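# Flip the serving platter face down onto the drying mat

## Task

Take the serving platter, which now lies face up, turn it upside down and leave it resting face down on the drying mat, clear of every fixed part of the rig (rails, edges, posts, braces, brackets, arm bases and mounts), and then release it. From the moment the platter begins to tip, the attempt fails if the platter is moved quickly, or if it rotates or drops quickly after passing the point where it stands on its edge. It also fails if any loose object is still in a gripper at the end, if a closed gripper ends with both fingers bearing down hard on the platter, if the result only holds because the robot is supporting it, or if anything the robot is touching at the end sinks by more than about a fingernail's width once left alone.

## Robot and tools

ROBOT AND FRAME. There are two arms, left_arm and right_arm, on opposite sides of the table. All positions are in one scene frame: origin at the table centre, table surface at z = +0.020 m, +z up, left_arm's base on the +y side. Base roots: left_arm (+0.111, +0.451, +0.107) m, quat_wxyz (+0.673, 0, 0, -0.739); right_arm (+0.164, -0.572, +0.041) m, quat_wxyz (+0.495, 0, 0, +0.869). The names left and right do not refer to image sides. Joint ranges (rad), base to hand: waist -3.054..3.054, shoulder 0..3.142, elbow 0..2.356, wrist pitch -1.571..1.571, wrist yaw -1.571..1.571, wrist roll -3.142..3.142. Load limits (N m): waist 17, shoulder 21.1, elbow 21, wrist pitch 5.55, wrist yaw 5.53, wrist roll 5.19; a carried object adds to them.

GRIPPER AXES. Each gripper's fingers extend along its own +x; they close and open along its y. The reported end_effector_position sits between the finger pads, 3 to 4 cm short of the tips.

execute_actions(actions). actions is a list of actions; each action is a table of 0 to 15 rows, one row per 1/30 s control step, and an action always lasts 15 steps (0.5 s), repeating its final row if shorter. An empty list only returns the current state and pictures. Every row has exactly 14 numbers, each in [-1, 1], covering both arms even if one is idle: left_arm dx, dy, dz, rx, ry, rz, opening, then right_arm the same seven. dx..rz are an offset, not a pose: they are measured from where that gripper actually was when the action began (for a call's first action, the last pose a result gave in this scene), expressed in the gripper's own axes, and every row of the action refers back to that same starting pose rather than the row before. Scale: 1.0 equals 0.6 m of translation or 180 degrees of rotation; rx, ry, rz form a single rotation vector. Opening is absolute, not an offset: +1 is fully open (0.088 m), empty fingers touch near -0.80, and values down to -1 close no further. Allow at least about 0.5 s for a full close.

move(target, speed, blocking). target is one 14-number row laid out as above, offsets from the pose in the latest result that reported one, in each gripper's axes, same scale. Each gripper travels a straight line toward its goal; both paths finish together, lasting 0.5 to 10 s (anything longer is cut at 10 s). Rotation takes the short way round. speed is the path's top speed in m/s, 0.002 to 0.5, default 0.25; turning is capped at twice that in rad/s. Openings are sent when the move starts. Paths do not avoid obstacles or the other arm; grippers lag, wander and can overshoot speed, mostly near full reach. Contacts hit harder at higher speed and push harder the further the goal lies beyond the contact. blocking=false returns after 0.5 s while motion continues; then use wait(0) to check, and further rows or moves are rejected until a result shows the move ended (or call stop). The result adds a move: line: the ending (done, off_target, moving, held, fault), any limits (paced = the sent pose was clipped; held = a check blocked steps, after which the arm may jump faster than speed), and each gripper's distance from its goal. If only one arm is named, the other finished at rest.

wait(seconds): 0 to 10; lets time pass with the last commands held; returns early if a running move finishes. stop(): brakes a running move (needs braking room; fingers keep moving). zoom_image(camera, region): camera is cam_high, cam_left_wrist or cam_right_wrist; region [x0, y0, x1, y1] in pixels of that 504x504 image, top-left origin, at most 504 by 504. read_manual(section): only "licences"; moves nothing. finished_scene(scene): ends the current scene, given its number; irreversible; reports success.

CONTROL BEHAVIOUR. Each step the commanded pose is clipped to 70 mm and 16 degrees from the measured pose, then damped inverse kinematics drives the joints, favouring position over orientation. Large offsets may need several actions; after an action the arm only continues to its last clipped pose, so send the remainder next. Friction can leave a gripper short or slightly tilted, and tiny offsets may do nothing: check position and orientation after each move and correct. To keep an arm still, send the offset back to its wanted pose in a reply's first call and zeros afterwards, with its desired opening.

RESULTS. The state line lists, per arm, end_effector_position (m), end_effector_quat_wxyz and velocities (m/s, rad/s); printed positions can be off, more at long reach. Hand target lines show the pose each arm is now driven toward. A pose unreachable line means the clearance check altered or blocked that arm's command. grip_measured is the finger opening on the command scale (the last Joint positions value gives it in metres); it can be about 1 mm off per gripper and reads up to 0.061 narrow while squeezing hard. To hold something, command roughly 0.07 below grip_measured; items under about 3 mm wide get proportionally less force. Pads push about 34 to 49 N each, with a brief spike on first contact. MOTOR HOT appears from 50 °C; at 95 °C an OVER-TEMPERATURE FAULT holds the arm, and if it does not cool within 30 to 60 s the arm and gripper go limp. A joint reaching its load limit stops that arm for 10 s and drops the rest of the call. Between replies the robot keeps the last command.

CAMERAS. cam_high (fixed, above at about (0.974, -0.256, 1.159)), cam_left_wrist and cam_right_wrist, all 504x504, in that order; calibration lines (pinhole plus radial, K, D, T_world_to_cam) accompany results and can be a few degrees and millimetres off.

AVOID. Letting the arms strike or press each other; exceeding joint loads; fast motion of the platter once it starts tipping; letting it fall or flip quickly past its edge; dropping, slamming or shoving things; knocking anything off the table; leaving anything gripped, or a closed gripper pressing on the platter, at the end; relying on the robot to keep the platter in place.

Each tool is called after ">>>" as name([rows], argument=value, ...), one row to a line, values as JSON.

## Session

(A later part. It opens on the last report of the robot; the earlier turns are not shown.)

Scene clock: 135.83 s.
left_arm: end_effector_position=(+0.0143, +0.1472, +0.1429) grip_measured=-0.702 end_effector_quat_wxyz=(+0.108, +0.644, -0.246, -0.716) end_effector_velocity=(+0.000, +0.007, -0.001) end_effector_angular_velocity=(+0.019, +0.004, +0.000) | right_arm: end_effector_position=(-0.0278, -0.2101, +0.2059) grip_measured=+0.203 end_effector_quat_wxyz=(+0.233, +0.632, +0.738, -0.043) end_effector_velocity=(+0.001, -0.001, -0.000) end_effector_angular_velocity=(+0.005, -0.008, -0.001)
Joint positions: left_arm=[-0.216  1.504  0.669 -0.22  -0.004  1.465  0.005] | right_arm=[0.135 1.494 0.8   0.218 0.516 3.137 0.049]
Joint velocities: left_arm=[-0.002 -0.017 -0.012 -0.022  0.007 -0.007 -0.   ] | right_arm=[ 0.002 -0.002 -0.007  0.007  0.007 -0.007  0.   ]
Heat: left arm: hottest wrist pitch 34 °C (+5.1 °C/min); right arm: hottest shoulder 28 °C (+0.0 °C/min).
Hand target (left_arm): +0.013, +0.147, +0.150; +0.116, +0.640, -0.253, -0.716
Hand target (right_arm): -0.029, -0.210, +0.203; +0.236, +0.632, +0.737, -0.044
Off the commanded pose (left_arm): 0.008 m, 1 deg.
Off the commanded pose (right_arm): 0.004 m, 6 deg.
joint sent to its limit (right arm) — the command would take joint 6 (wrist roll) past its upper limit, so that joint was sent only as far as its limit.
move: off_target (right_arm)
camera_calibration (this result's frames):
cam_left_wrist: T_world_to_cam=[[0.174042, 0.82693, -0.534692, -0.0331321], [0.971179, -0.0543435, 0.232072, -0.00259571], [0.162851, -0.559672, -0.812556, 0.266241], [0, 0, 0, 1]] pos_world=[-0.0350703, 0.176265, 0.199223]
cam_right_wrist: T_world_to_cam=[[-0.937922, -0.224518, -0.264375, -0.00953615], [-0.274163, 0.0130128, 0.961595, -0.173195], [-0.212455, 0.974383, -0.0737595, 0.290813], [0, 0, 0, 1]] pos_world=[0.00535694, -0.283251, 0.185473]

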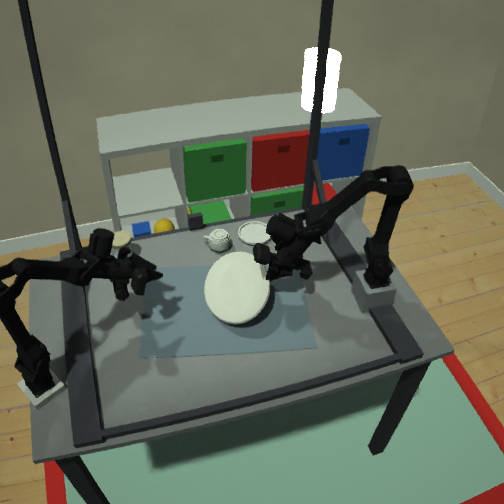

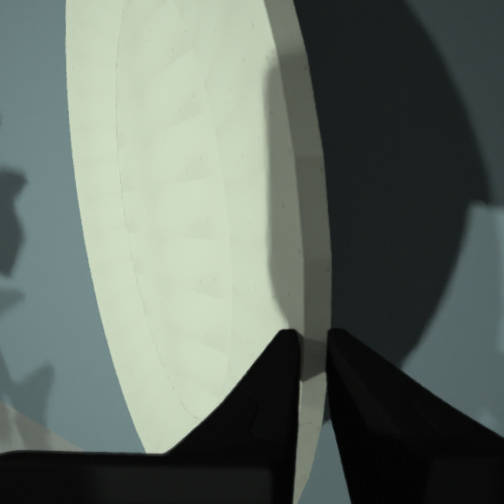

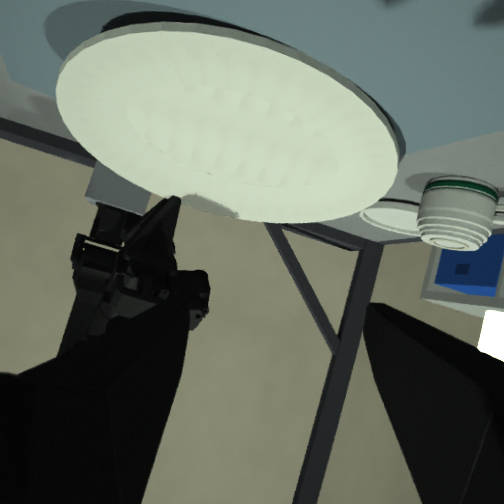

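>>> move(target=[-0.04,0.1,0,0,0,-0.03,-1,0,0,0,0,0,0,0.2], speed=0.035)

>>> move(target=[-0.01,0.11,0,0,0,-0.09,-1,0,0,0,0,0,0,0.2], speed=0.03)

Scene clock: 138.23 s.
left_arm: end_effector_position=(+0.0143, +0.1259, +0.1788) grip_measured=-0.702 end_effector_quat_wxyz=(+0.052, +0.666, -0.191, -0.719) end_effector_velocity=(-0.000, -0.002, +0.002) end_effector_angular_velocity=(-0.003, -0.003, +0.007) | right_arm: end_effector_position=(-0.0279, -0.2101, +0.2059) grip_measured=+0.203 end_effector_quat_wxyz=(+0.233, +0.632, +0.738, -0.043) end_effector_velocity=(+0.001, -0.002, -0.004) end_effector_angular_velocity=(-0.019, -0.018, +0.007)
Joint positions: left_arm=[-0.191  1.603  0.993 -0.607  0.01   1.484  0.005] | right_arm=[0.136 1.495 0.8   0.218 0.517 3.137 0.049]
Joint velocities: left_arm=[-0.002  0.002  0.012 -0.007 -0.007 -0.007  0.   ] | right_arm=[-0.002 -0.002 -0.002 -0.022 -0.007 -0.007 -0.   ]
Heat: left arm: hottest wrist pitch 34 °C (+5.0 °C/min); right arm: hottest shoulder 28 °C (+0.0 °C/min).
Hand target (left_arm): +0.008, +0.109, +0.194; +0.074, +0.655, -0.215, -0.720
Hand target (right_arm): -0.028, -0.210, +0.206; +0.233, +0.632, +0.738, -0.043
Off the commanded pose (left_arm): 0.024 m, 4 deg.
Off the commanded pose (right_arm): 0.000 m, 0 deg.
move: off_target (left_arm)
camera_calibration (this result's frames):
cam_left_wrist: T_world_to_cam=[[0.192663, 0.8996, -0.39192, -0.0312375], [0.960591, -0.0913541, 0.262525, -0.0127231], [0.200363, -0.427054, -0.881748, 0.278685], [0, 0, 0, 1]] pos_world=[-0.0375983, 0.145952, 0.236827]
cam_right_wrist: T_world_to_cam=[[-0.937979, -0.224103, -0.264526, -0.00949174], [-0.274195, 0.0125978, 0.961592, -0.173321], [-0.212164, 0.974484, -0.0732645, 0.290702], [0, 0, 0, 1]] pos_world=[0.00524969, -0.283228, 0.185451]

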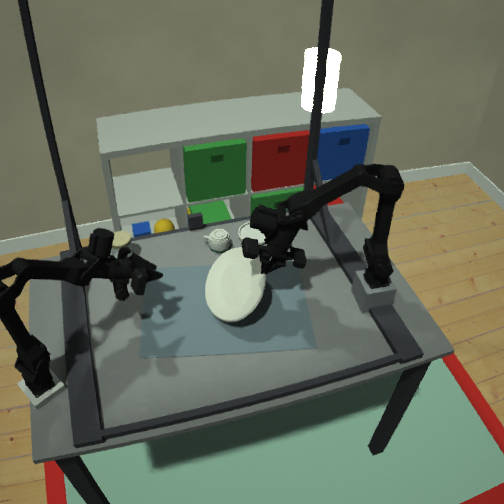

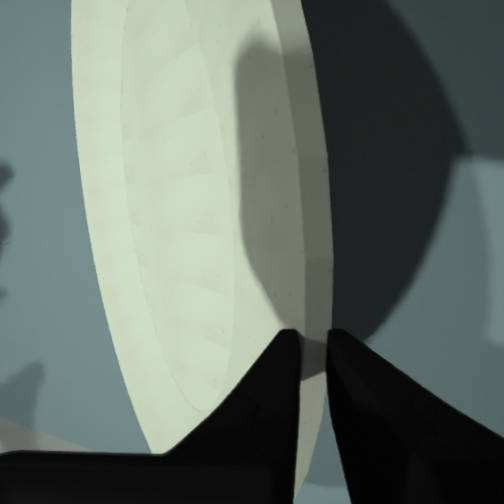

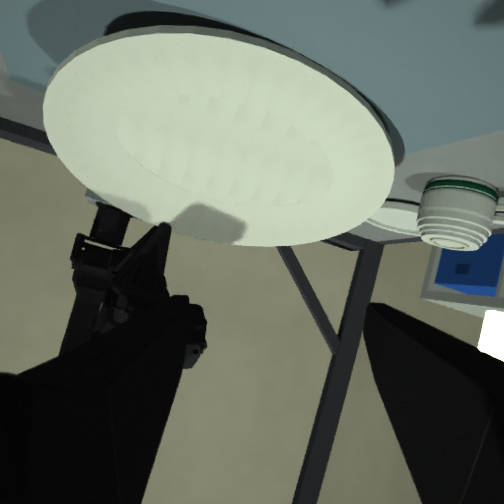

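Scene clock: 143.23 s.
left_arm: end_effector_position=(+0.0112, +0.0856, +0.2134) grip_measured=-0.702 end_effector_quat_wxyz=(-0.062, +0.694, -0.077, -0.713) end_effector_velocity=(+0.001, +0.002, +0.000) end_effector_angular_velocity=(+0.014, -0.012, -0.010) | right_arm: end_effector_position=(-0.0279, -0.2101, +0.2059) grip_measured=+0.203 end_effector_quat_wxyz=(+0.233, +0.632, +0.738, -0.043) end_effector_velocity=(+0.000, -0.000, +0.000) end_effector_angular_velocity=(-0.003, -0.006, +0.007)
Joint positions: left_arm=[-0.163  1.968  1.637 -1.215  0.024  1.511  0.005] | right_arm=[0.136 1.495 0.8   0.218 0.517 3.137 0.049]
Joint velocities: left_arm=[-0.002  0.007  0.012 -0.022 -0.007  0.007 -0.   ] | right_arm=[-0.002 -0.002  0.002 -0.007 -0.007 -0.007 -0.   ]
Heat: left arm: hottest wrist pitch 35 °C (+5.0 °C/min); right arm: hottest shoulder 28 °C (+0.0 °C/min).
Hand target (left_arm): +0.003, +0.068, +0.209; -0.049, +0.687, -0.095, -0.719
Hand target (right_arm): -0.028, -0.210, +0.206; +0.233, +0.632, +0.738, -0.043
Off the commanded pose (left_arm): 0.021 m, 3 deg.
Off the commanded pose (right_arm): 0.000 m, 0 deg.
move: off_target (left_arm)
camera_calibration (this result's frames):
cam_left_wrist: T_world_to_cam=[[0.212992, 0.974162, -0.0751178, -0.0550861], [0.938042, -0.182374, 0.294648, -0.0213312], [0.273335, -0.133221, -0.952649, 0.281746], [0, 0, 0, 1]] pos_world=[-0.0452686, 0.0873071, 0.270553]
cam_right_wrist: T_world_to_cam=[[-0.937979, -0.224103, -0.264526, -0.00949174], [-0.274195, 0.0125978, 0.961592, -0.173321], [-0.212164, 0.974484, -0.0732645, 0.290702], [0, 0, 0, 1]] pos_world=[0.00524969, -0.283228, 0.185451]

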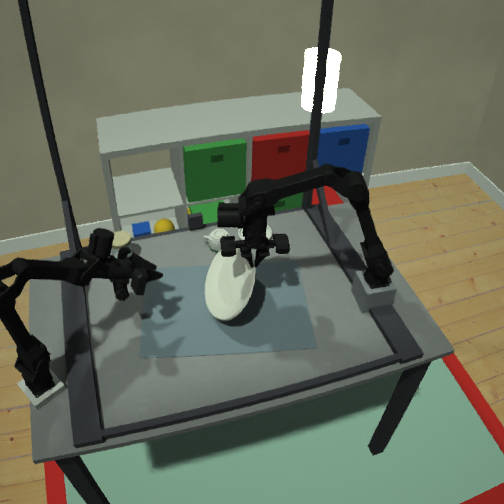

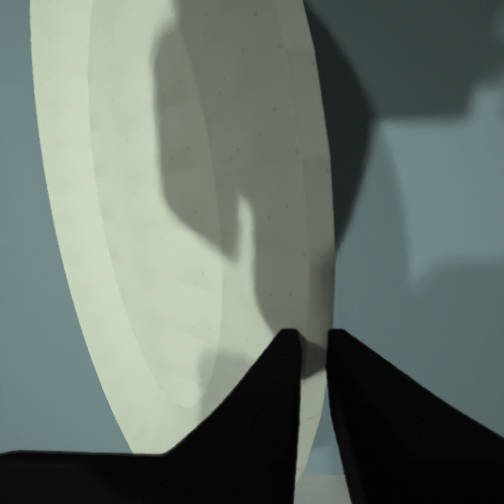

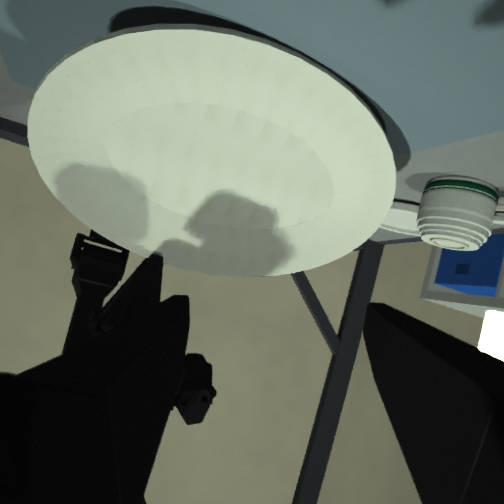

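>>> move(target=[-0.03,0.14,0,0,0,0.05,-1,0,0,0,0,0,0,0.2], speed=0.02)

Scene clock: 148.00 s.
left_arm: end_effector_position=(+0.0003, +0.0085, +0.2576) grip_measured=-0.708 end_effector_quat_wxyz=(+0.012, +0.685, -0.142, -0.715) end_effector_velocity=(-0.000, -0.001, +0.002) end_effector_angular_velocity=(-0.000, +0.009, +0.008) | right_arm: end_effector_position=(-0.0279, -0.2101, +0.2059) grip_measured=+0.203 end_effector_quat_wxyz=(+0.233, +0.632, +0.738, -0.043) end_effector_velocity=(-0.002, -0.001, +0.001) end_effector_angular_velocity=(+0.006, -0.013, +0.018)
Joint positions: left_arm=[-0.149  2.122  2.02  -1.246  0.009  1.513  0.004] | right_arm=[0.136 1.495 0.8   0.218 0.517 3.137 0.049]
Joint velocities: left_arm=[ 0.002  0.002  0.012 -0.007  0.007 -0.007  0.   ] | right_arm=[ 0.002 -0.002 -0.002  0.007 -0.007 -0.022 -0.   ]
Heat: left arm: hottest wrist pitch 36 °C (+5.1 °C/min); right arm: hottest shoulder 27 °C (-1.0 °C/min).
Hand target (left_arm): -0.005, +0.005, +0.234; -0.006, +0.685, -0.131, -0.716
Hand target (right_arm): -0.028, -0.210, +0.206; +0.233, +0.632, +0.738, -0.043
Off the commanded pose (left_arm): 0.025 m, 2 deg.
Off the commanded pose (right_arm): 0.000 m, 0 deg.
move: off_target (left_arm)
camera_calibration (this result's frames):
cam_left_wrist: T_world_to_cam=[[0.19327, 0.943505, -0.269155, 0.0759608], [0.950152, -0.111578, 0.291139, -0.0378645], [0.244659, -0.312006, -0.918038, 0.309143], [0, 0, 0, 1]] pos_world=[-0.0543386, 0.0205601, 0.315274]
cam_right_wrist: T_world_to_cam=[[-0.937979, -0.224103, -0.264526, -0.00949174], [-0.274195, 0.0125978, 0.961592, -0.173321], [-0.212164, 0.974484, -0.0732645, 0.290702], [0, 0, 0, 1]] pos_world=[0.00524969, -0.283228, 0.185451]

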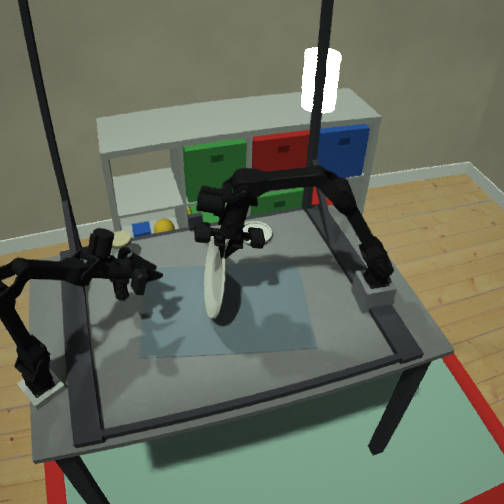

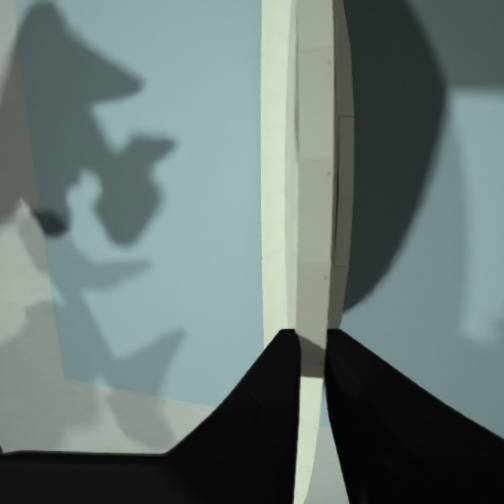

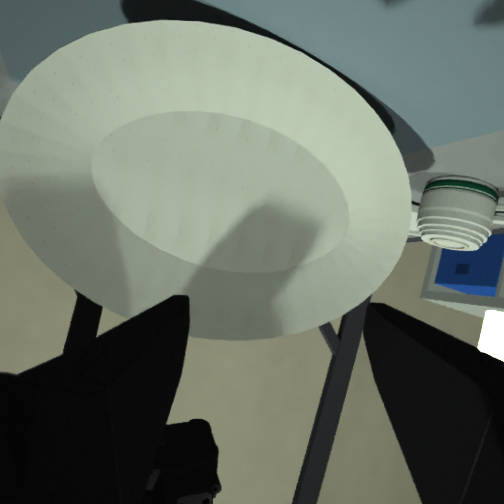

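>>> move(target=[0,0,0,0,0,0,-1,0.21,0.01,-0.033,0,0,0,0.3], speed=0.12)

>>> move(target=[0.03,0.11,0,0,0,0.08,-1,0,0,0,0,0,0,0.3], speed=0.012)

Scene clock: 149.93 s.
left_arm: end_effector_position=(+0.0018, +0.0113, +0.2598) grip_measured=-0.708 end_effector_quat_wxyz=(+0.010, +0.686, -0.139, -0.714) end_effector_velocity=(+0.000, +0.002, -0.002) end_effector_angular_velocity=(+0.011, -0.005, +0.021) | right_arm: end_effector_position=(-0.0398, -0.0900, +0.1773) grip_measured=+0.297 end_effector_quat_wxyz=(+0.230, +0.633, +0.738, -0.044) end_effector_velocity=(+0.002, +0.001, -0.004) end_effector_angular_velocity=(-0.010, -0.023, +0.008)
Joint positions: left_arm=[-0.147  2.116  2.022 -1.261  0.007  1.513  0.004] | right_arm=[-0.031  1.933  1.172  0.323  0.369  3.06   0.054]
Joint velocities: left_arm=[-0.002  0.002 -0.002 -0.007 -0.007 -0.022  0.   ] | right_arm=[-0.007  0.007  0.002 -0.007 -0.007 -0.022 -0.001]
Heat: left arm: hottest wrist pitch 36 °C (+5.1 °C/min); right arm: hottest shoulder 27 °C (-1.0 °C/min).
Hand target (left_arm): +0.000, +0.009, +0.257; +0.012, +0.685, -0.142, -0.714
Hand target (right_arm): -0.040, -0.087, +0.175; +0.233, +0.632, +0.738, -0.044
Off the commanded pose (left_arm): 0.004 m, 0 deg.
Off the commanded pose (right_arm): 0.004 m, 0 deg.
move: done
camera_calibration (this result's frames):
cam_left_wrist: T_world_to_cam=[[0.192721, 0.945566, -0.26223, 0.0718004], [0.949388, -0.112129, 0.293411, -0.0401818], [0.248035, -0.305504, -0.919318, 0.311984], [0, 0, 0, 1]] pos_world=[-0.0530725, 0.0229149, 0.317431]
cam_right_wrist: T_world_to_cam=[[-0.939836, -0.221186, -0.260354, -0.00181835], [-0.269378, 0.0111132, 0.96297, -0.150736], [-0.210102, 0.975168, -0.0700272, 0.168621], [0, 0, 0, 1]] pos_world=[-0.00688601, -0.163161, 0.156489]

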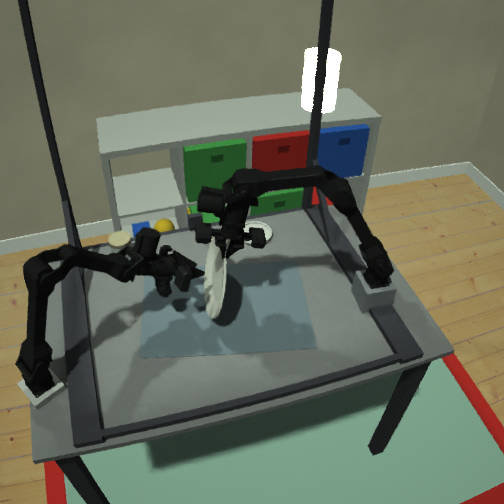

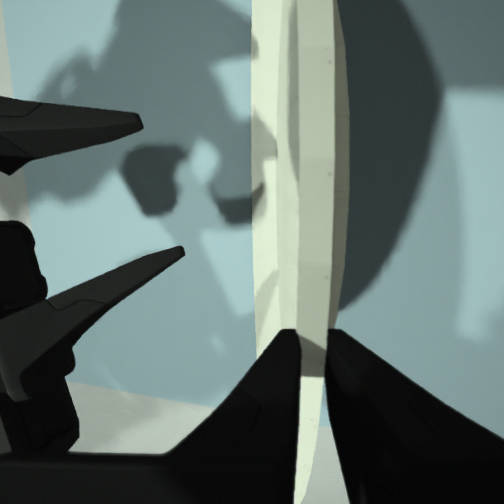

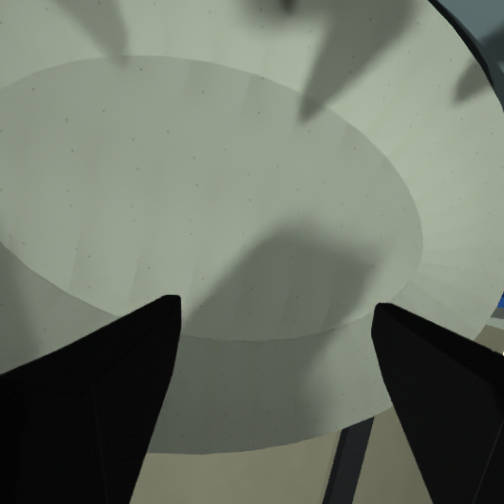

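Scene clock: 160.13 s.
left_arm: end_effector_position=(-0.0098, -0.0493, +0.2711) grip_measured=-0.811 end_effector_quat_wxyz=(+0.104, +0.661, -0.227, -0.708) end_effector_velocity=(-0.003, -0.001, +0.003) end_effector_angular_velocity=(-0.013, -0.001, -0.025) | right_arm: end_effector_position=(-0.0423, -0.0914, +0.1770) grip_measured=+0.297 end_effector_quat_wxyz=(+0.232, +0.632, +0.738, -0.043) end_effector_velocity=(+0.000, +0.000, +0.004) end_effector_angular_velocity=(+0.010, +0.002, +0.007)
Joint positions: left_arm=[-0.144  2.15   2.043 -0.986 -0.003  1.513  0.   ] | right_arm=[-0.024  1.932  1.172  0.321  0.372  3.06   0.054]
Joint velocities: left_arm=[-0.002 -0.002  0.002  0.007  0.007  0.022  0.   ] | right_arm=[-0.002 -0.007 -0.002  0.007 -0.007 -0.007  0.   ]
Heat: left arm: hottest wrist pitch 34 °C (-1.0 °C/min); right arm: hottest shoulder 29 °C (+0.0 °C/min).
Hand target (left_arm): -0.010, -0.053, +0.257; +0.096, +0.664, -0.221, -0.708
Hand target (right_arm): -0.040, -0.090, +0.177; +0.230, +0.633, +0.738, -0.044
Off the commanded pose (left_arm): 0.016 m, 1 deg.
Off the commanded pose (right_arm): 0.003 m, 0 deg.
move: off_target (left_arm; path cut at 10 s)
camera_calibration (this result's frames):
cam_left_wrist: T_world_to_cam=[[0.166603, 0.848001, -0.503128, 0.194526], [0.964466, -0.0340342, 0.262006, -0.0267619], [0.205058, -0.528901, -0.823538, 0.269341], [0, 0, 0, 1]] pos_world=[-0.0618282, -0.0234144, 0.326696]
cam_right_wrist: T_world_to_cam=[[-0.938459, -0.224696, -0.262308, -0.00446698], [-0.271714, 0.0114431, 0.96231, -0.15112], [-0.213226, 0.974362, -0.071792, 0.169612], [0, 0, 0, 1]] pos_world=[-0.00908794, -0.164538, 0.15643]

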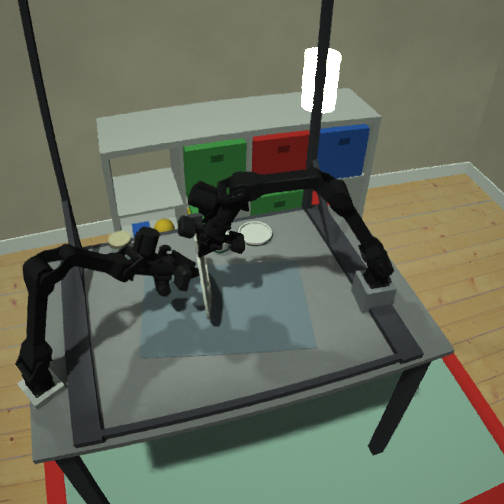

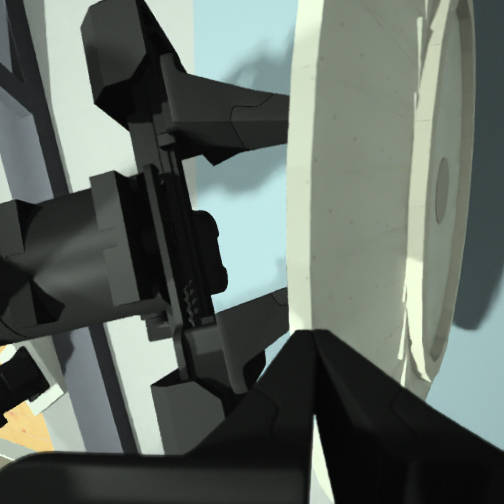

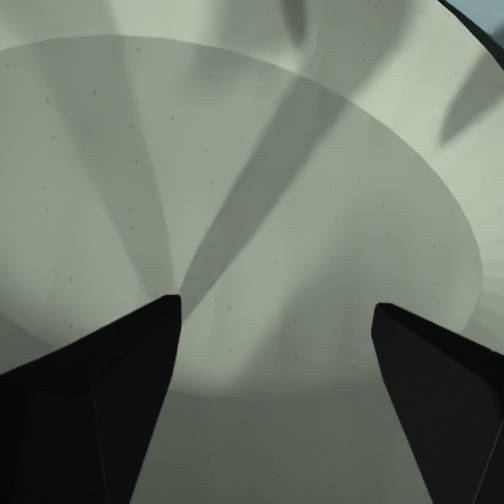

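>>> move(target=[-0.08,-0.12,0,0,0,0,0.2,0,0,0,0,0,0,0.3], speed=0.1)

Scene clock: 161.80 s.
left_arm: end_effector_position=(+0.0067, +0.0322, +0.2786) grip_measured=+0.198 end_effector_quat_wxyz=(+0.102, +0.661, -0.226, -0.708) end_effector_velocity=(+0.001, +0.003, -0.000) end_effector_angular_velocity=(+0.008, +0.002, +0.020) | right_arm: end_effector_position=(-0.0422, -0.0914, +0.1771) grip_measured=+0.297 end_effector_quat_wxyz=(+0.232, +0.632, +0.738, -0.043) end_effector_velocity=(+0.003, -0.000, -0.001) end_effector_angular_velocity=(-0.004, -0.013, -0.006)
Joint positions: left_arm=[-0.153  1.8    1.58  -0.877 -0.007  1.507  0.049] | right_arm=[-0.024  1.932  1.172  0.321  0.374  3.06   0.054]
Joint velocities: left_arm=[-0.002 -0.007 -0.007 -0.007 -0.007 -0.022  0.   ] | right_arm=[-0.002 -0.002 -0.002 -0.007  0.007 -0.007 -0.   ]
Heat: left arm: hottest wrist pitch 34 °C (-1.0 °C/min); right arm: hottest shoulder 29 °C (+0.0 °C/min).
Hand target (left_arm): +0.006, +0.035, +0.280; +0.104, +0.661, -0.227, -0.708
Hand target (right_arm): -0.042, -0.091, +0.177; +0.232, +0.632, +0.738, -0.043
Off the commanded pose (left_arm): 0.004 m, 0 deg.
Off the commanded pose (right_arm): 0.000 m, 0 deg.
move: done
camera_calibration (this result's frames):
cam_left_wrist: T_world_to_cam=[[0.168742, 0.849502, -0.499873, 0.125511], [0.964056, -0.0366438, 0.263162, -0.0421425], [0.205239, -0.526312, -0.82515, 0.315568], [0, 0, 0, 1]] pos_world=[-0.0453182, 0.057921, 0.334221]
cam_right_wrist: T_world_to_cam=[[-0.938583, -0.223588, -0.262811, -0.0042338], [-0.27207, 0.0110887, 0.962214, -0.151248], [-0.212225, 0.974621, -0.0712391, 0.169604], [0, 0, 0, 1]] pos_world=[-0.00912951, -0.164569, 0.156502]

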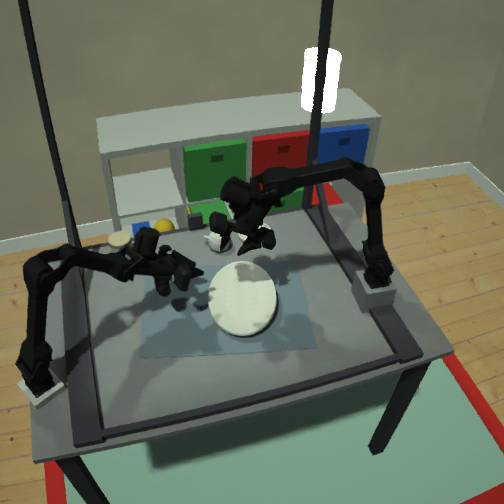

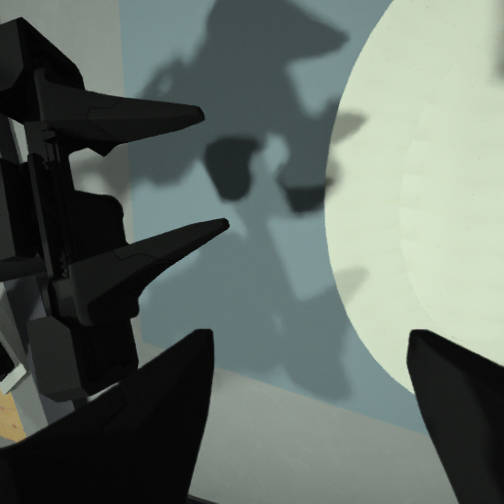

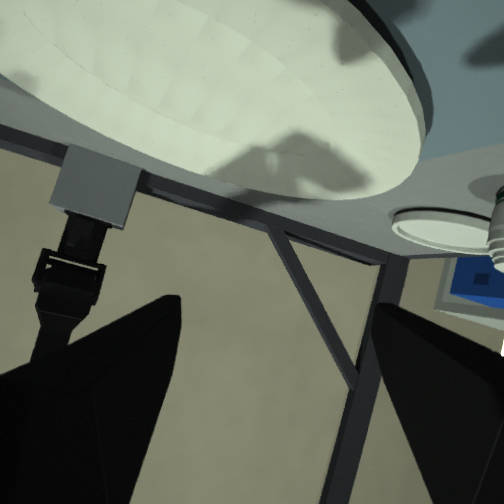

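>>> move(target=[0.144,-0.337,0.105,0,0,0,0.2,-0.2,0,0,0,0,0,0.3], speed=0.25)

>>> move(target=[0.056,-0.03,0,0,0,0.02,0.2,0,0,0,0,0,0,0.3], speed=0.1)

Scene clock: 163.90 s.
left_arm: end_effector_position=(-0.0332, +0.1781, +0.1133) grip_measured=+0.198 end_effector_quat_wxyz=(+0.104, +0.660, -0.229, -0.708) end_effector_velocity=(+0.001, -0.001, -0.000) end_effector_angular_velocity=(-0.018, -0.000, +0.022) | right_arm: end_effector_position=(-0.0320, -0.1978, +0.2267) grip_measured=+0.297 end_effector_quat_wxyz=(+0.229, +0.632, +0.739, -0.041) end_effector_velocity=(-0.001, -0.002, +0.002) end_effector_angular_velocity=(-0.005, +0.016, +0.014)
Joint positions: left_arm=[-0.464  1.583  0.617 -0.146 -0.148  1.231  0.049] | right_arm=[0.12  1.506 0.893 0.15  0.501 3.125 0.054]
Joint velocities: left_arm=[-0.007 -0.002 -0.012  0.022 -0.022 -0.022 -0.   ] | right_arm=[-0.002 -0.012 -0.002 -0.007 -0.022  0.007 -0.001]
Heat: left arm: hottest wrist pitch 34 °C (-1.0 °C/min); right arm: hottest shoulder 30 °C (+1.0 °C/min).
Hand target (left_arm): -0.032, +0.182, +0.110; +0.102, +0.662, -0.227, -0.707
Hand target (right_arm): -0.030, -0.201, +0.224; +0.232, +0.632, +0.738, -0.043
Off the commanded pose (left_arm): 0.005 m, 0 deg.
Off the commanded pose (right_arm): 0.004 m, 0 deg.
move: done
camera_calibration (this result's frames):
cam_left_wrist: T_world_to_cam=[[0.169664, 0.845446, -0.506395, -0.0729214], [0.964362, -0.0365691, 0.262048, 0.0453425], [0.203029, -0.532808, -0.82152, 0.264784], [0, 0, 0, 1]] pos_world=[-0.0851133, 0.204388, 0.168716]
cam_right_wrist: T_world_to_cam=[[-0.938221, -0.224841, -0.263034, -0.00554443], [-0.271018, 0.00484162, 0.962562, -0.196271], [-0.21515, 0.974383, -0.0654786, 0.27748], [0, 0, 0, 1]] pos_world=[0.00130496, -0.270668, 0.205633]

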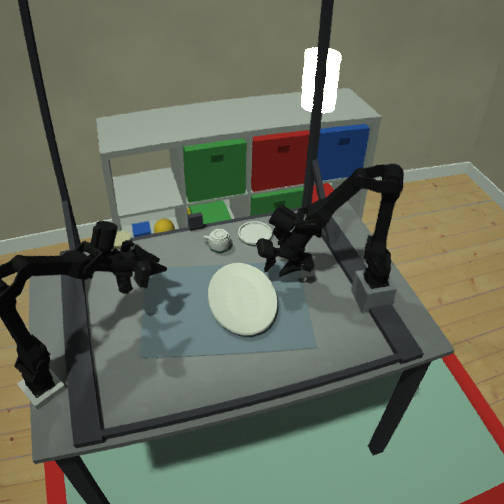

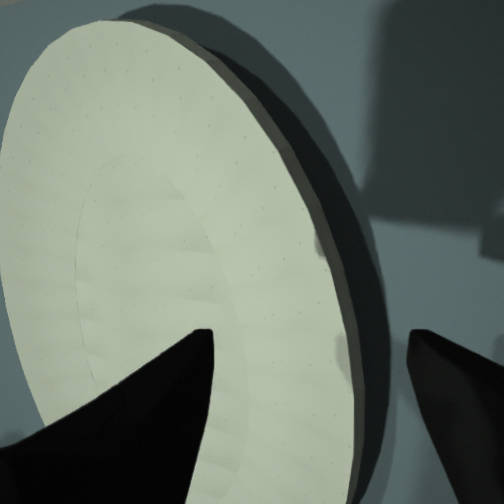

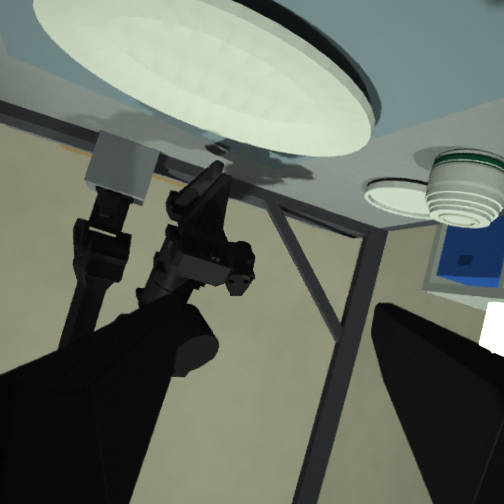

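Scene clock: 164.77 s.
left_arm: end_effector_position=(-0.0357, +0.1746, +0.0795) grip_measured=+0.198 end_effector_quat_wxyz=(+0.130, +0.649, -0.254, -0.705) end_effector_velocity=(+0.001, +0.001, -0.004) end_effector_angular_velocity=(-0.002, -0.010, -0.005) | right_arm: end_effector_position=(-0.0320, -0.1978, +0.2267) grip_measured=+0.297 end_effector_quat_wxyz=(+0.229, +0.632, +0.739, -0.041) end_effector_velocity=(-0.001, -0.002, -0.000) end_effector_angular_velocity=(-0.007, -0.000, +0.020)
Joint positions: left_arm=[-0.478  1.714  0.516  0.157 -0.175  1.23   0.049] | right_arm=[0.12  1.506 0.893 0.15  0.501 3.125 0.054]
Joint velocities: left_arm=[-0.002  0.017 -0.007  0.022 -0.007  0.007 -0.   ] | right_arm=[-0.002 -0.007 -0.002 -0.007 -0.022 -0.007 -0.   ]
Heat: left arm: hottest wrist pitch 33 °C (-2.0 °C/min); right arm: hottest shoulder 29 °C (+0.0 °C/min).
Hand target (left_arm): -0.034, +0.178, +0.075; +0.126, +0.653, -0.250, -0.704
Hand target (right_arm): -0.032, -0.198, +0.227; +0.229, +0.632, +0.739, -0.041
Off the commanded pose (left_arm): 0.006 m, 1 deg.
Off the commanded pose (right_arm): 0.000 m, 0 deg.
move: done
camera_calibration (this result's frames):
cam_left_wrist: T_world_to_cam=[[0.159733, 0.80647, -0.569291, -0.0751487], [0.969055, -0.0181595, 0.246175, 0.0546584], [0.188195, -0.590996, -0.784415, 0.242305], [0, 0, 0, 1]] pos_world=[-0.0865637, 0.204799, 0.13383]
cam_right_wrist: T_world_to_cam=[[-0.938221, -0.224841, -0.263034, -0.00554443], [-0.271018, 0.00484162, 0.962562, -0.196271], [-0.21515, 0.974383, -0.0654786, 0.27748], [0, 0, 0, 1]] pos_world=[0.00130496, -0.270668, 0.205633]

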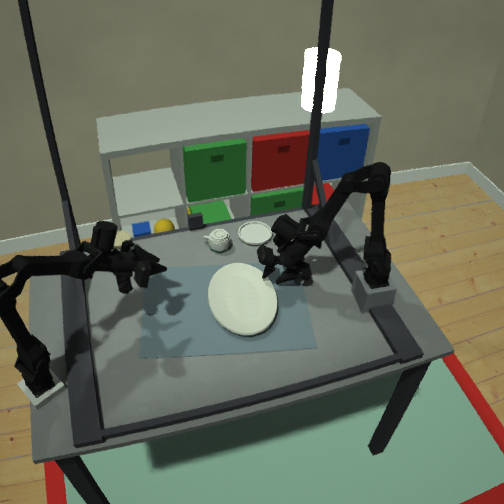

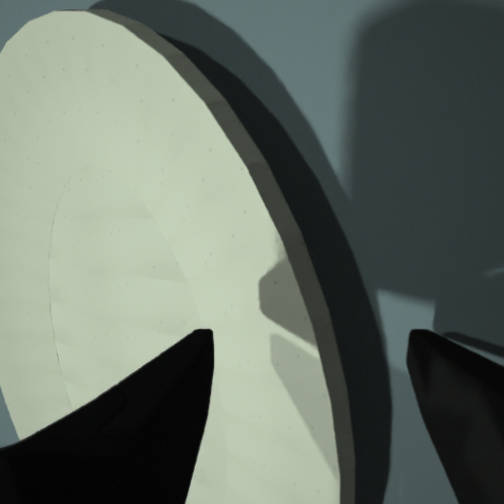

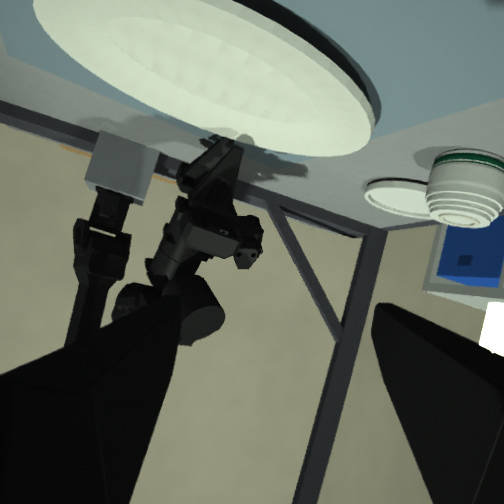

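>>> move(target=[0.036,0.048,0,0,0,0,0.2,0,0,0,0,0,0,0.3], speed=0.05)

>>> move(target=[-0.08,0.09,0,0,0,0.06,0.2,0,0,0,0,0,0,0.3], speed=0.05)

>>> move(target=[-0.02,0.11,0,0,0,0,0.2,0,0,0,0,0,0,0.3], speed=0.05)

Scene clock: 166.17 s.
left_arm: end_effector_position=(-0.0405, +0.1495, +0.0715) grip_measured=+0.198 end_effector_quat_wxyz=(+0.120, +0.653, -0.247, -0.706) end_effector_velocity=(-0.000, +0.000, -0.003) end_effector_angular_velocity=(+0.013, -0.004, -0.007) | right_arm: end_effector_position=(-0.0320, -0.1978, +0.2267) grip_measured=+0.297 end_effector_quat_wxyz=(+0.229, +0.632, +0.739, -0.041) end_effector_velocity=(+0.002, -0.002, -0.002) end_effector_angular_velocity=(-0.016, -0.001, +0.001)
Joint positions: left_arm=[-0.437  1.821  0.624  0.138 -0.146  1.266  0.049] | right_arm=[0.12  1.506 0.893 0.15  0.501 3.125 0.054]
Joint velocities: left_arm=[ 0.002  0.012  0.007 -0.007  0.007  0.007 -0.   ] | right_arm=[-0.002 -0.007 -0.002 -0.022 -0.007  0.007  0.   ]
Heat: left arm: hottest wrist pitch 33 °C (-1.0 °C/min); right arm: hottest shoulder 29 °C (+0.0 °C/min).
Hand target (left_arm): -0.043, +0.140, +0.077; +0.130, +0.649, -0.254, -0.705
Hand target (right_arm): -0.032, -0.198, +0.227; +0.229, +0.632, +0.739, -0.041
Off the commanded pose (left_arm): 0.011 m, 1 deg.
Off the commanded pose (right_arm): 0.000 m, 0 deg.
move: off_target (left_arm)
camera_calibration (this result's frames):
cam_left_wrist: T_world_to_cam=[[0.167064, 0.819271, -0.548529, -0.061802], [0.967297, -0.0285005, 0.252039, 0.0619331], [0.190855, -0.572697, -0.79724, 0.220399], [0, 0, 0, 1]] pos_world=[-0.0916471, 0.178619, 0.126201]
cam_right_wrist: T_world_to_cam=[[-0.938221, -0.224841, -0.263034, -0.00554443], [-0.271018, 0.00484162, 0.962562, -0.196271], [-0.21515, 0.974383, -0.0654786, 0.27748], [0, 0, 0, 1]] pos_world=[0.00130496, -0.270668, 0.205633]

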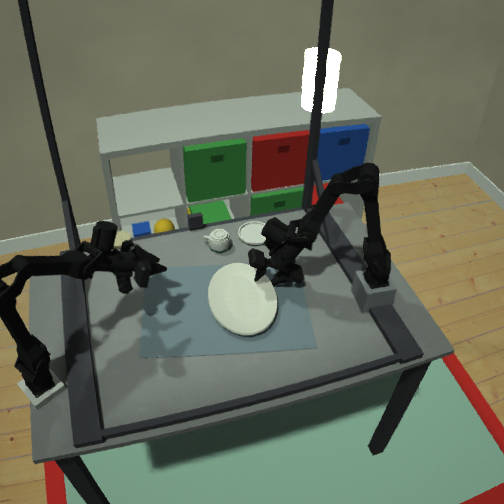

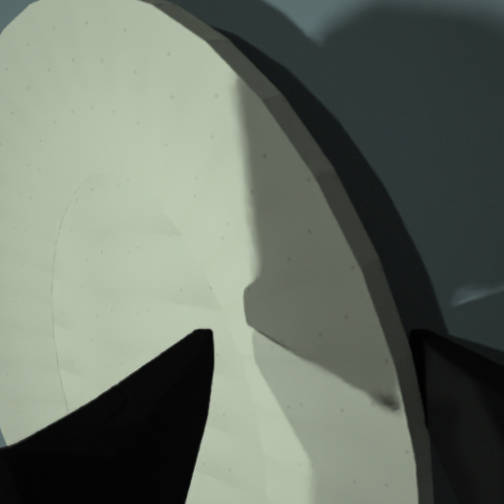

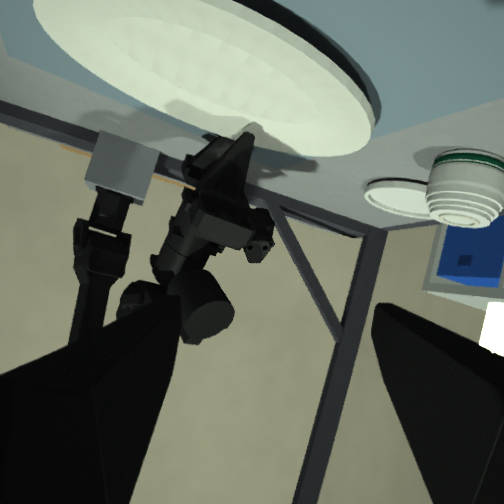

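Scene clock: 168.37 s.
left_arm: end_effector_position=(-0.0431, +0.1394, +0.1250) grip_measured=+0.199 end_effector_quat_wxyz=(+0.162, +0.633, -0.295, -0.697) end_effector_velocity=(+0.001, +0.002, -0.001) end_effector_angular_velocity=(+0.002, -0.013, -0.004) | right_arm: end_effector_position=(-0.0320, -0.1978, +0.2267) grip_measured=+0.297 end_effector_quat_wxyz=(+0.229, +0.632, +0.739, -0.041) end_effector_velocity=(-0.001, -0.001, -0.004) end_effector_angular_velocity=(-0.011, -0.012, +0.012)
Joint positions: left_arm=[-0.444  1.636  0.62   0.088 -0.182  1.293  0.049] | right_arm=[0.12  1.506 0.893 0.15  0.501 3.125 0.054]
Joint velocities: left_arm=[-0.002 -0.002 -0.002 -0.007 -0.007  0.007 -0.   ] | right_arm=[ 0.002  0.002 -0.002 -0.007 -0.007 -0.007 -0.   ]
Heat: left arm: hottest wrist pitch 33 °C (-1.0 °C/min); right arm: hottest shoulder 29 °C (-1.0 °C/min).
Hand target (left_arm): -0.043, +0.128, +0.140; +0.185, +0.627, -0.307, -0.692
Hand target (right_arm): -0.032, -0.198, +0.227; +0.229, +0.632, +0.739, -0.041
Off the commanded pose (left_arm): 0.019 m, 3 deg.
Off the commanded pose (right_arm): 0.000 m, 0 deg.
move: off_target (left_arm)
camera_calibration (this result's frames):
cam_left_wrist: T_world_to_cam=[[0.158154, 0.738413, -0.65554, 0.000462467], [0.973573, -0.00584028, 0.228303, 0.0506875], [0.164754, -0.674323, -0.719823, 0.261181], [0, 0, 0, 1]] pos_world=[-0.0924517, 0.176075, 0.176735]
cam_right_wrist: T_world_to_cam=[[-0.938221, -0.224841, -0.263034, -0.00554443], [-0.271018, 0.00484162, 0.962562, -0.196271], [-0.21515, 0.974383, -0.0654786, 0.27748], [0, 0, 0, 1]] pos_world=[0.00130496, -0.270668, 0.205633]

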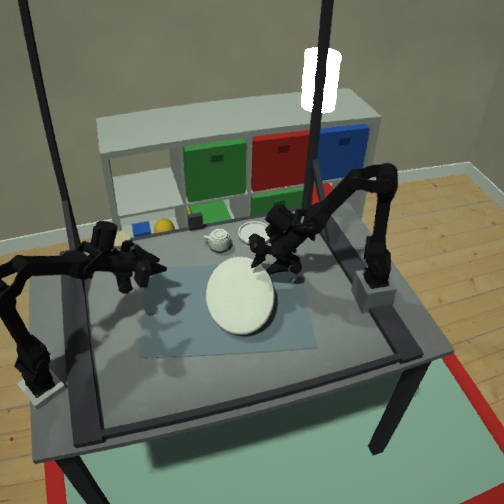

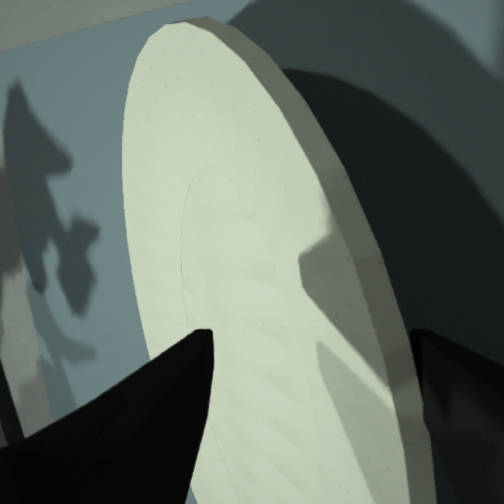

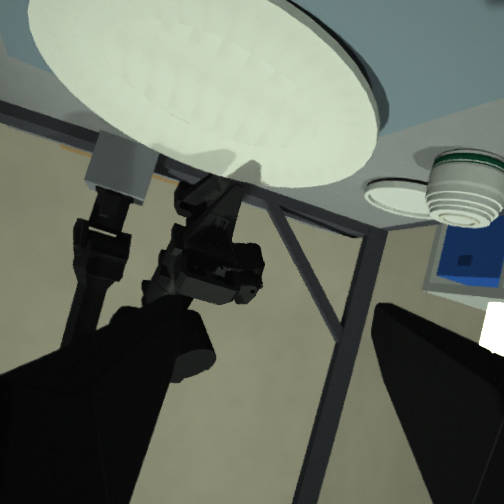

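Scene clock: 170.07 s.
left_arm: end_effector_position=(-0.0549, +0.1147, +0.1594) grip_measured=+0.199 end_effector_quat_wxyz=(+0.132, +0.634, -0.283, -0.707) end_effector_velocity=(+0.011, +0.001, -0.008) end_effector_angular_velocity=(+0.028, -0.027, +0.020) | right_arm: end_effector_position=(-0.0320, -0.1978, +0.2267) grip_measured=+0.297 end_effector_quat_wxyz=(+0.229, +0.632, +0.739, -0.041) end_effector_velocity=(-0.001, -0.002, -0.005) end_effector_angular_velocity=(-0.020, -0.039, +0.032)
Joint positions: left_arm=[-0.415  1.646  0.843 -0.173 -0.126  1.325  0.049] | right_arm=[0.12  1.506 0.893 0.15  0.501 3.125 0.054]
Joint velocities: left_arm=[ 0.022  0.012 -0.002 -0.022 -0.007  0.007 -0.   ] | right_arm=[-0.002 -0.002 -0.002 -0.022 -0.022 -0.037 -0.   ]
Heat: left arm: hottest wrist pitch 33 °C (-1.0 °C/min); right arm: hottest shoulder 29 °C (-1.0 °C/min).
Hand target (left_arm): -0.051, +0.097, +0.176; +0.162, +0.633, -0.294, -0.697
Hand target (right_arm): -0.032, -0.198, +0.227; +0.229, +0.632, +0.739, -0.041
Off the commanded pose (left_arm): 0.025 m, 4 deg.
Off the commanded pose (right_arm): 0.000 m, 0 deg.
move: off_target (left_arm)
camera_calibration (this result's frames):
cam_left_wrist: T_world_to_cam=[[0.182717, 0.771521, -0.609401, 0.0333044], [0.971892, -0.0481423, 0.230453, 0.0586153], [0.148462, -0.634379, -0.758632, 0.271937], [0, 0, 0, 1]] pos_world=[-0.103425, 0.149638, 0.213088]
cam_right_wrist: T_world_to_cam=[[-0.938221, -0.224841, -0.263034, -0.00554443], [-0.271018, 0.00484162, 0.962562, -0.196271], [-0.21515, 0.974383, -0.0654786, 0.27748], [0, 0, 0, 1]] pos_world=[0.00130496, -0.270668, 0.205633]

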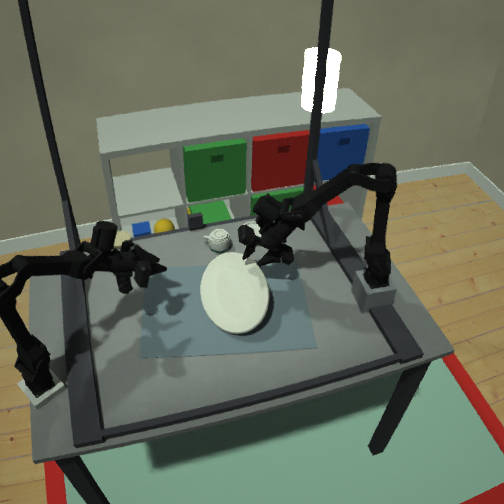

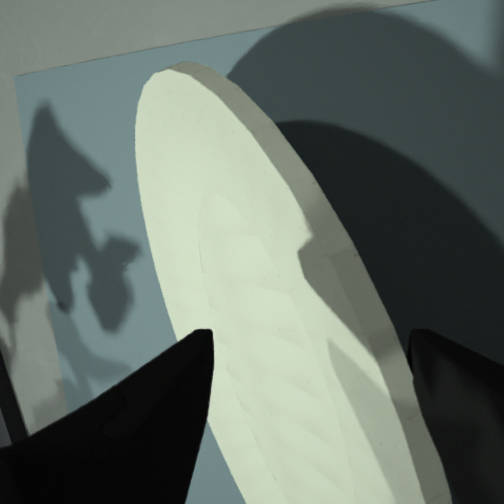

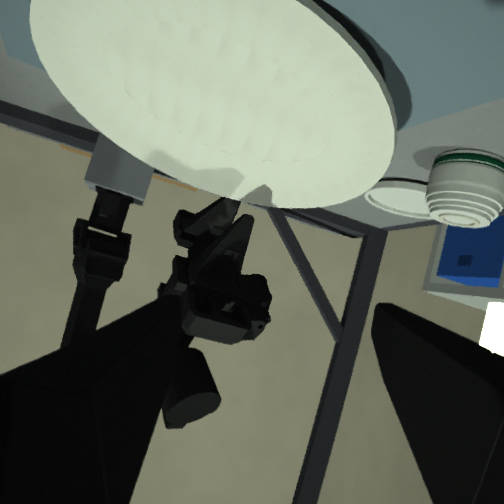

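>>> move(target=[0,0.02,0,-0.1,0.06,0,0.2,0,0,0,0,0,0,0.3], speed=0.05)

Scene clock: 174.33 s.
left_arm: end_effector_position=(-0.0538, +0.1080, +0.1645) grip_measured=+0.199 end_effector_quat_wxyz=(+0.253, +0.671, -0.155, -0.679) end_effector_velocity=(+0.005, +0.004, -0.003) end_effector_angular_velocity=(+0.019, -0.016, +0.038) | right_arm: end_effector_position=(-0.0320, -0.1978, +0.2267) grip_measured=+0.297 end_effector_quat_wxyz=(+0.229, +0.632, +0.739, -0.041) end_effector_velocity=(+0.001, -0.002, -0.002) end_effector_angular_velocity=(-0.006, -0.022, +0.013)
Joint positions: left_arm=[-0.483  1.714  0.967 -0.332 -0.331  0.934  0.049] | right_arm=[0.12  1.506 0.893 0.15  0.501 3.125 0.054]
Joint velocities: left_arm=[-0.002  0.002  0.002 -0.037 -0.022 -0.037  0.   ] | right_arm=[-0.002 -0.007 -0.007 -0.007 -0.007 -0.022 -0.   ]
Heat: left arm: hottest wrist pitch 33 °C (-1.0 °C/min); right arm: hottest shoulder 29 °C (-1.0 °C/min).
Hand target (left_arm): -0.057, +0.105, +0.166; +0.256, +0.669, -0.156, -0.680
Hand target (right_arm): -0.032, -0.198, +0.227; +0.229, +0.632, +0.739, -0.041
Off the commanded pose (left_arm): 0.005 m, 0 deg.
Off the commanded pose (right_arm): 0.000 m, 0 deg.
move: done
camera_calibration (this result's frames):
cam_left_wrist: T_world_to_cam=[[-0.113778, 0.797679, -0.592252, 0.0197981], [0.929879, 0.295404, 0.219228, 0.0185811], [0.349827, -0.52578, -0.775356, 0.273244], [0, 0, 0, 1]] pos_world=[-0.110614, 0.122385, 0.219513]
cam_right_wrist: T_world_to_cam=[[-0.938221, -0.224841, -0.263034, -0.00554443], [-0.271018, 0.00484162, 0.962562, -0.196271], [-0.21515, 0.974383, -0.0654786, 0.27748], [0, 0, 0, 1]] pos_world=[0.00130496, -0.270668, 0.205633]

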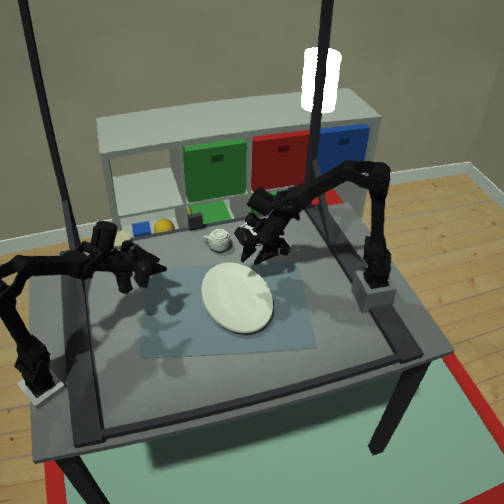

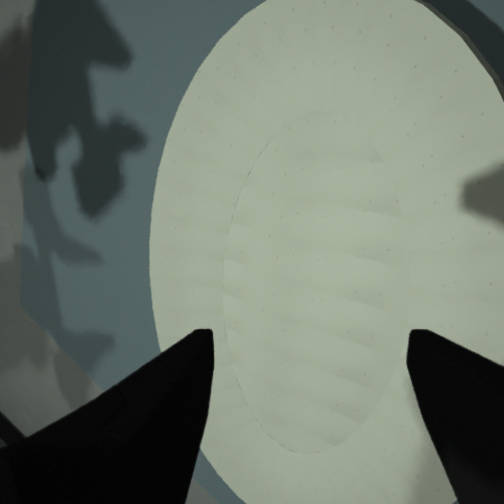

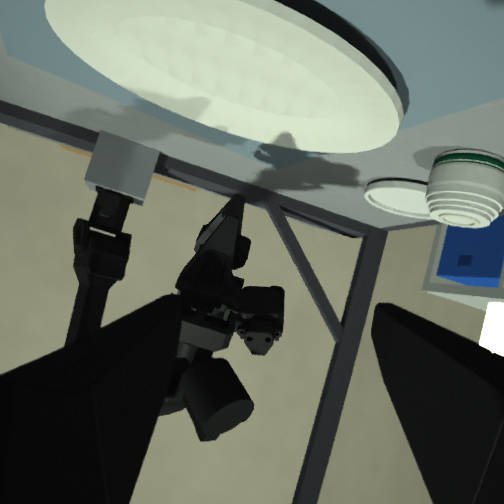

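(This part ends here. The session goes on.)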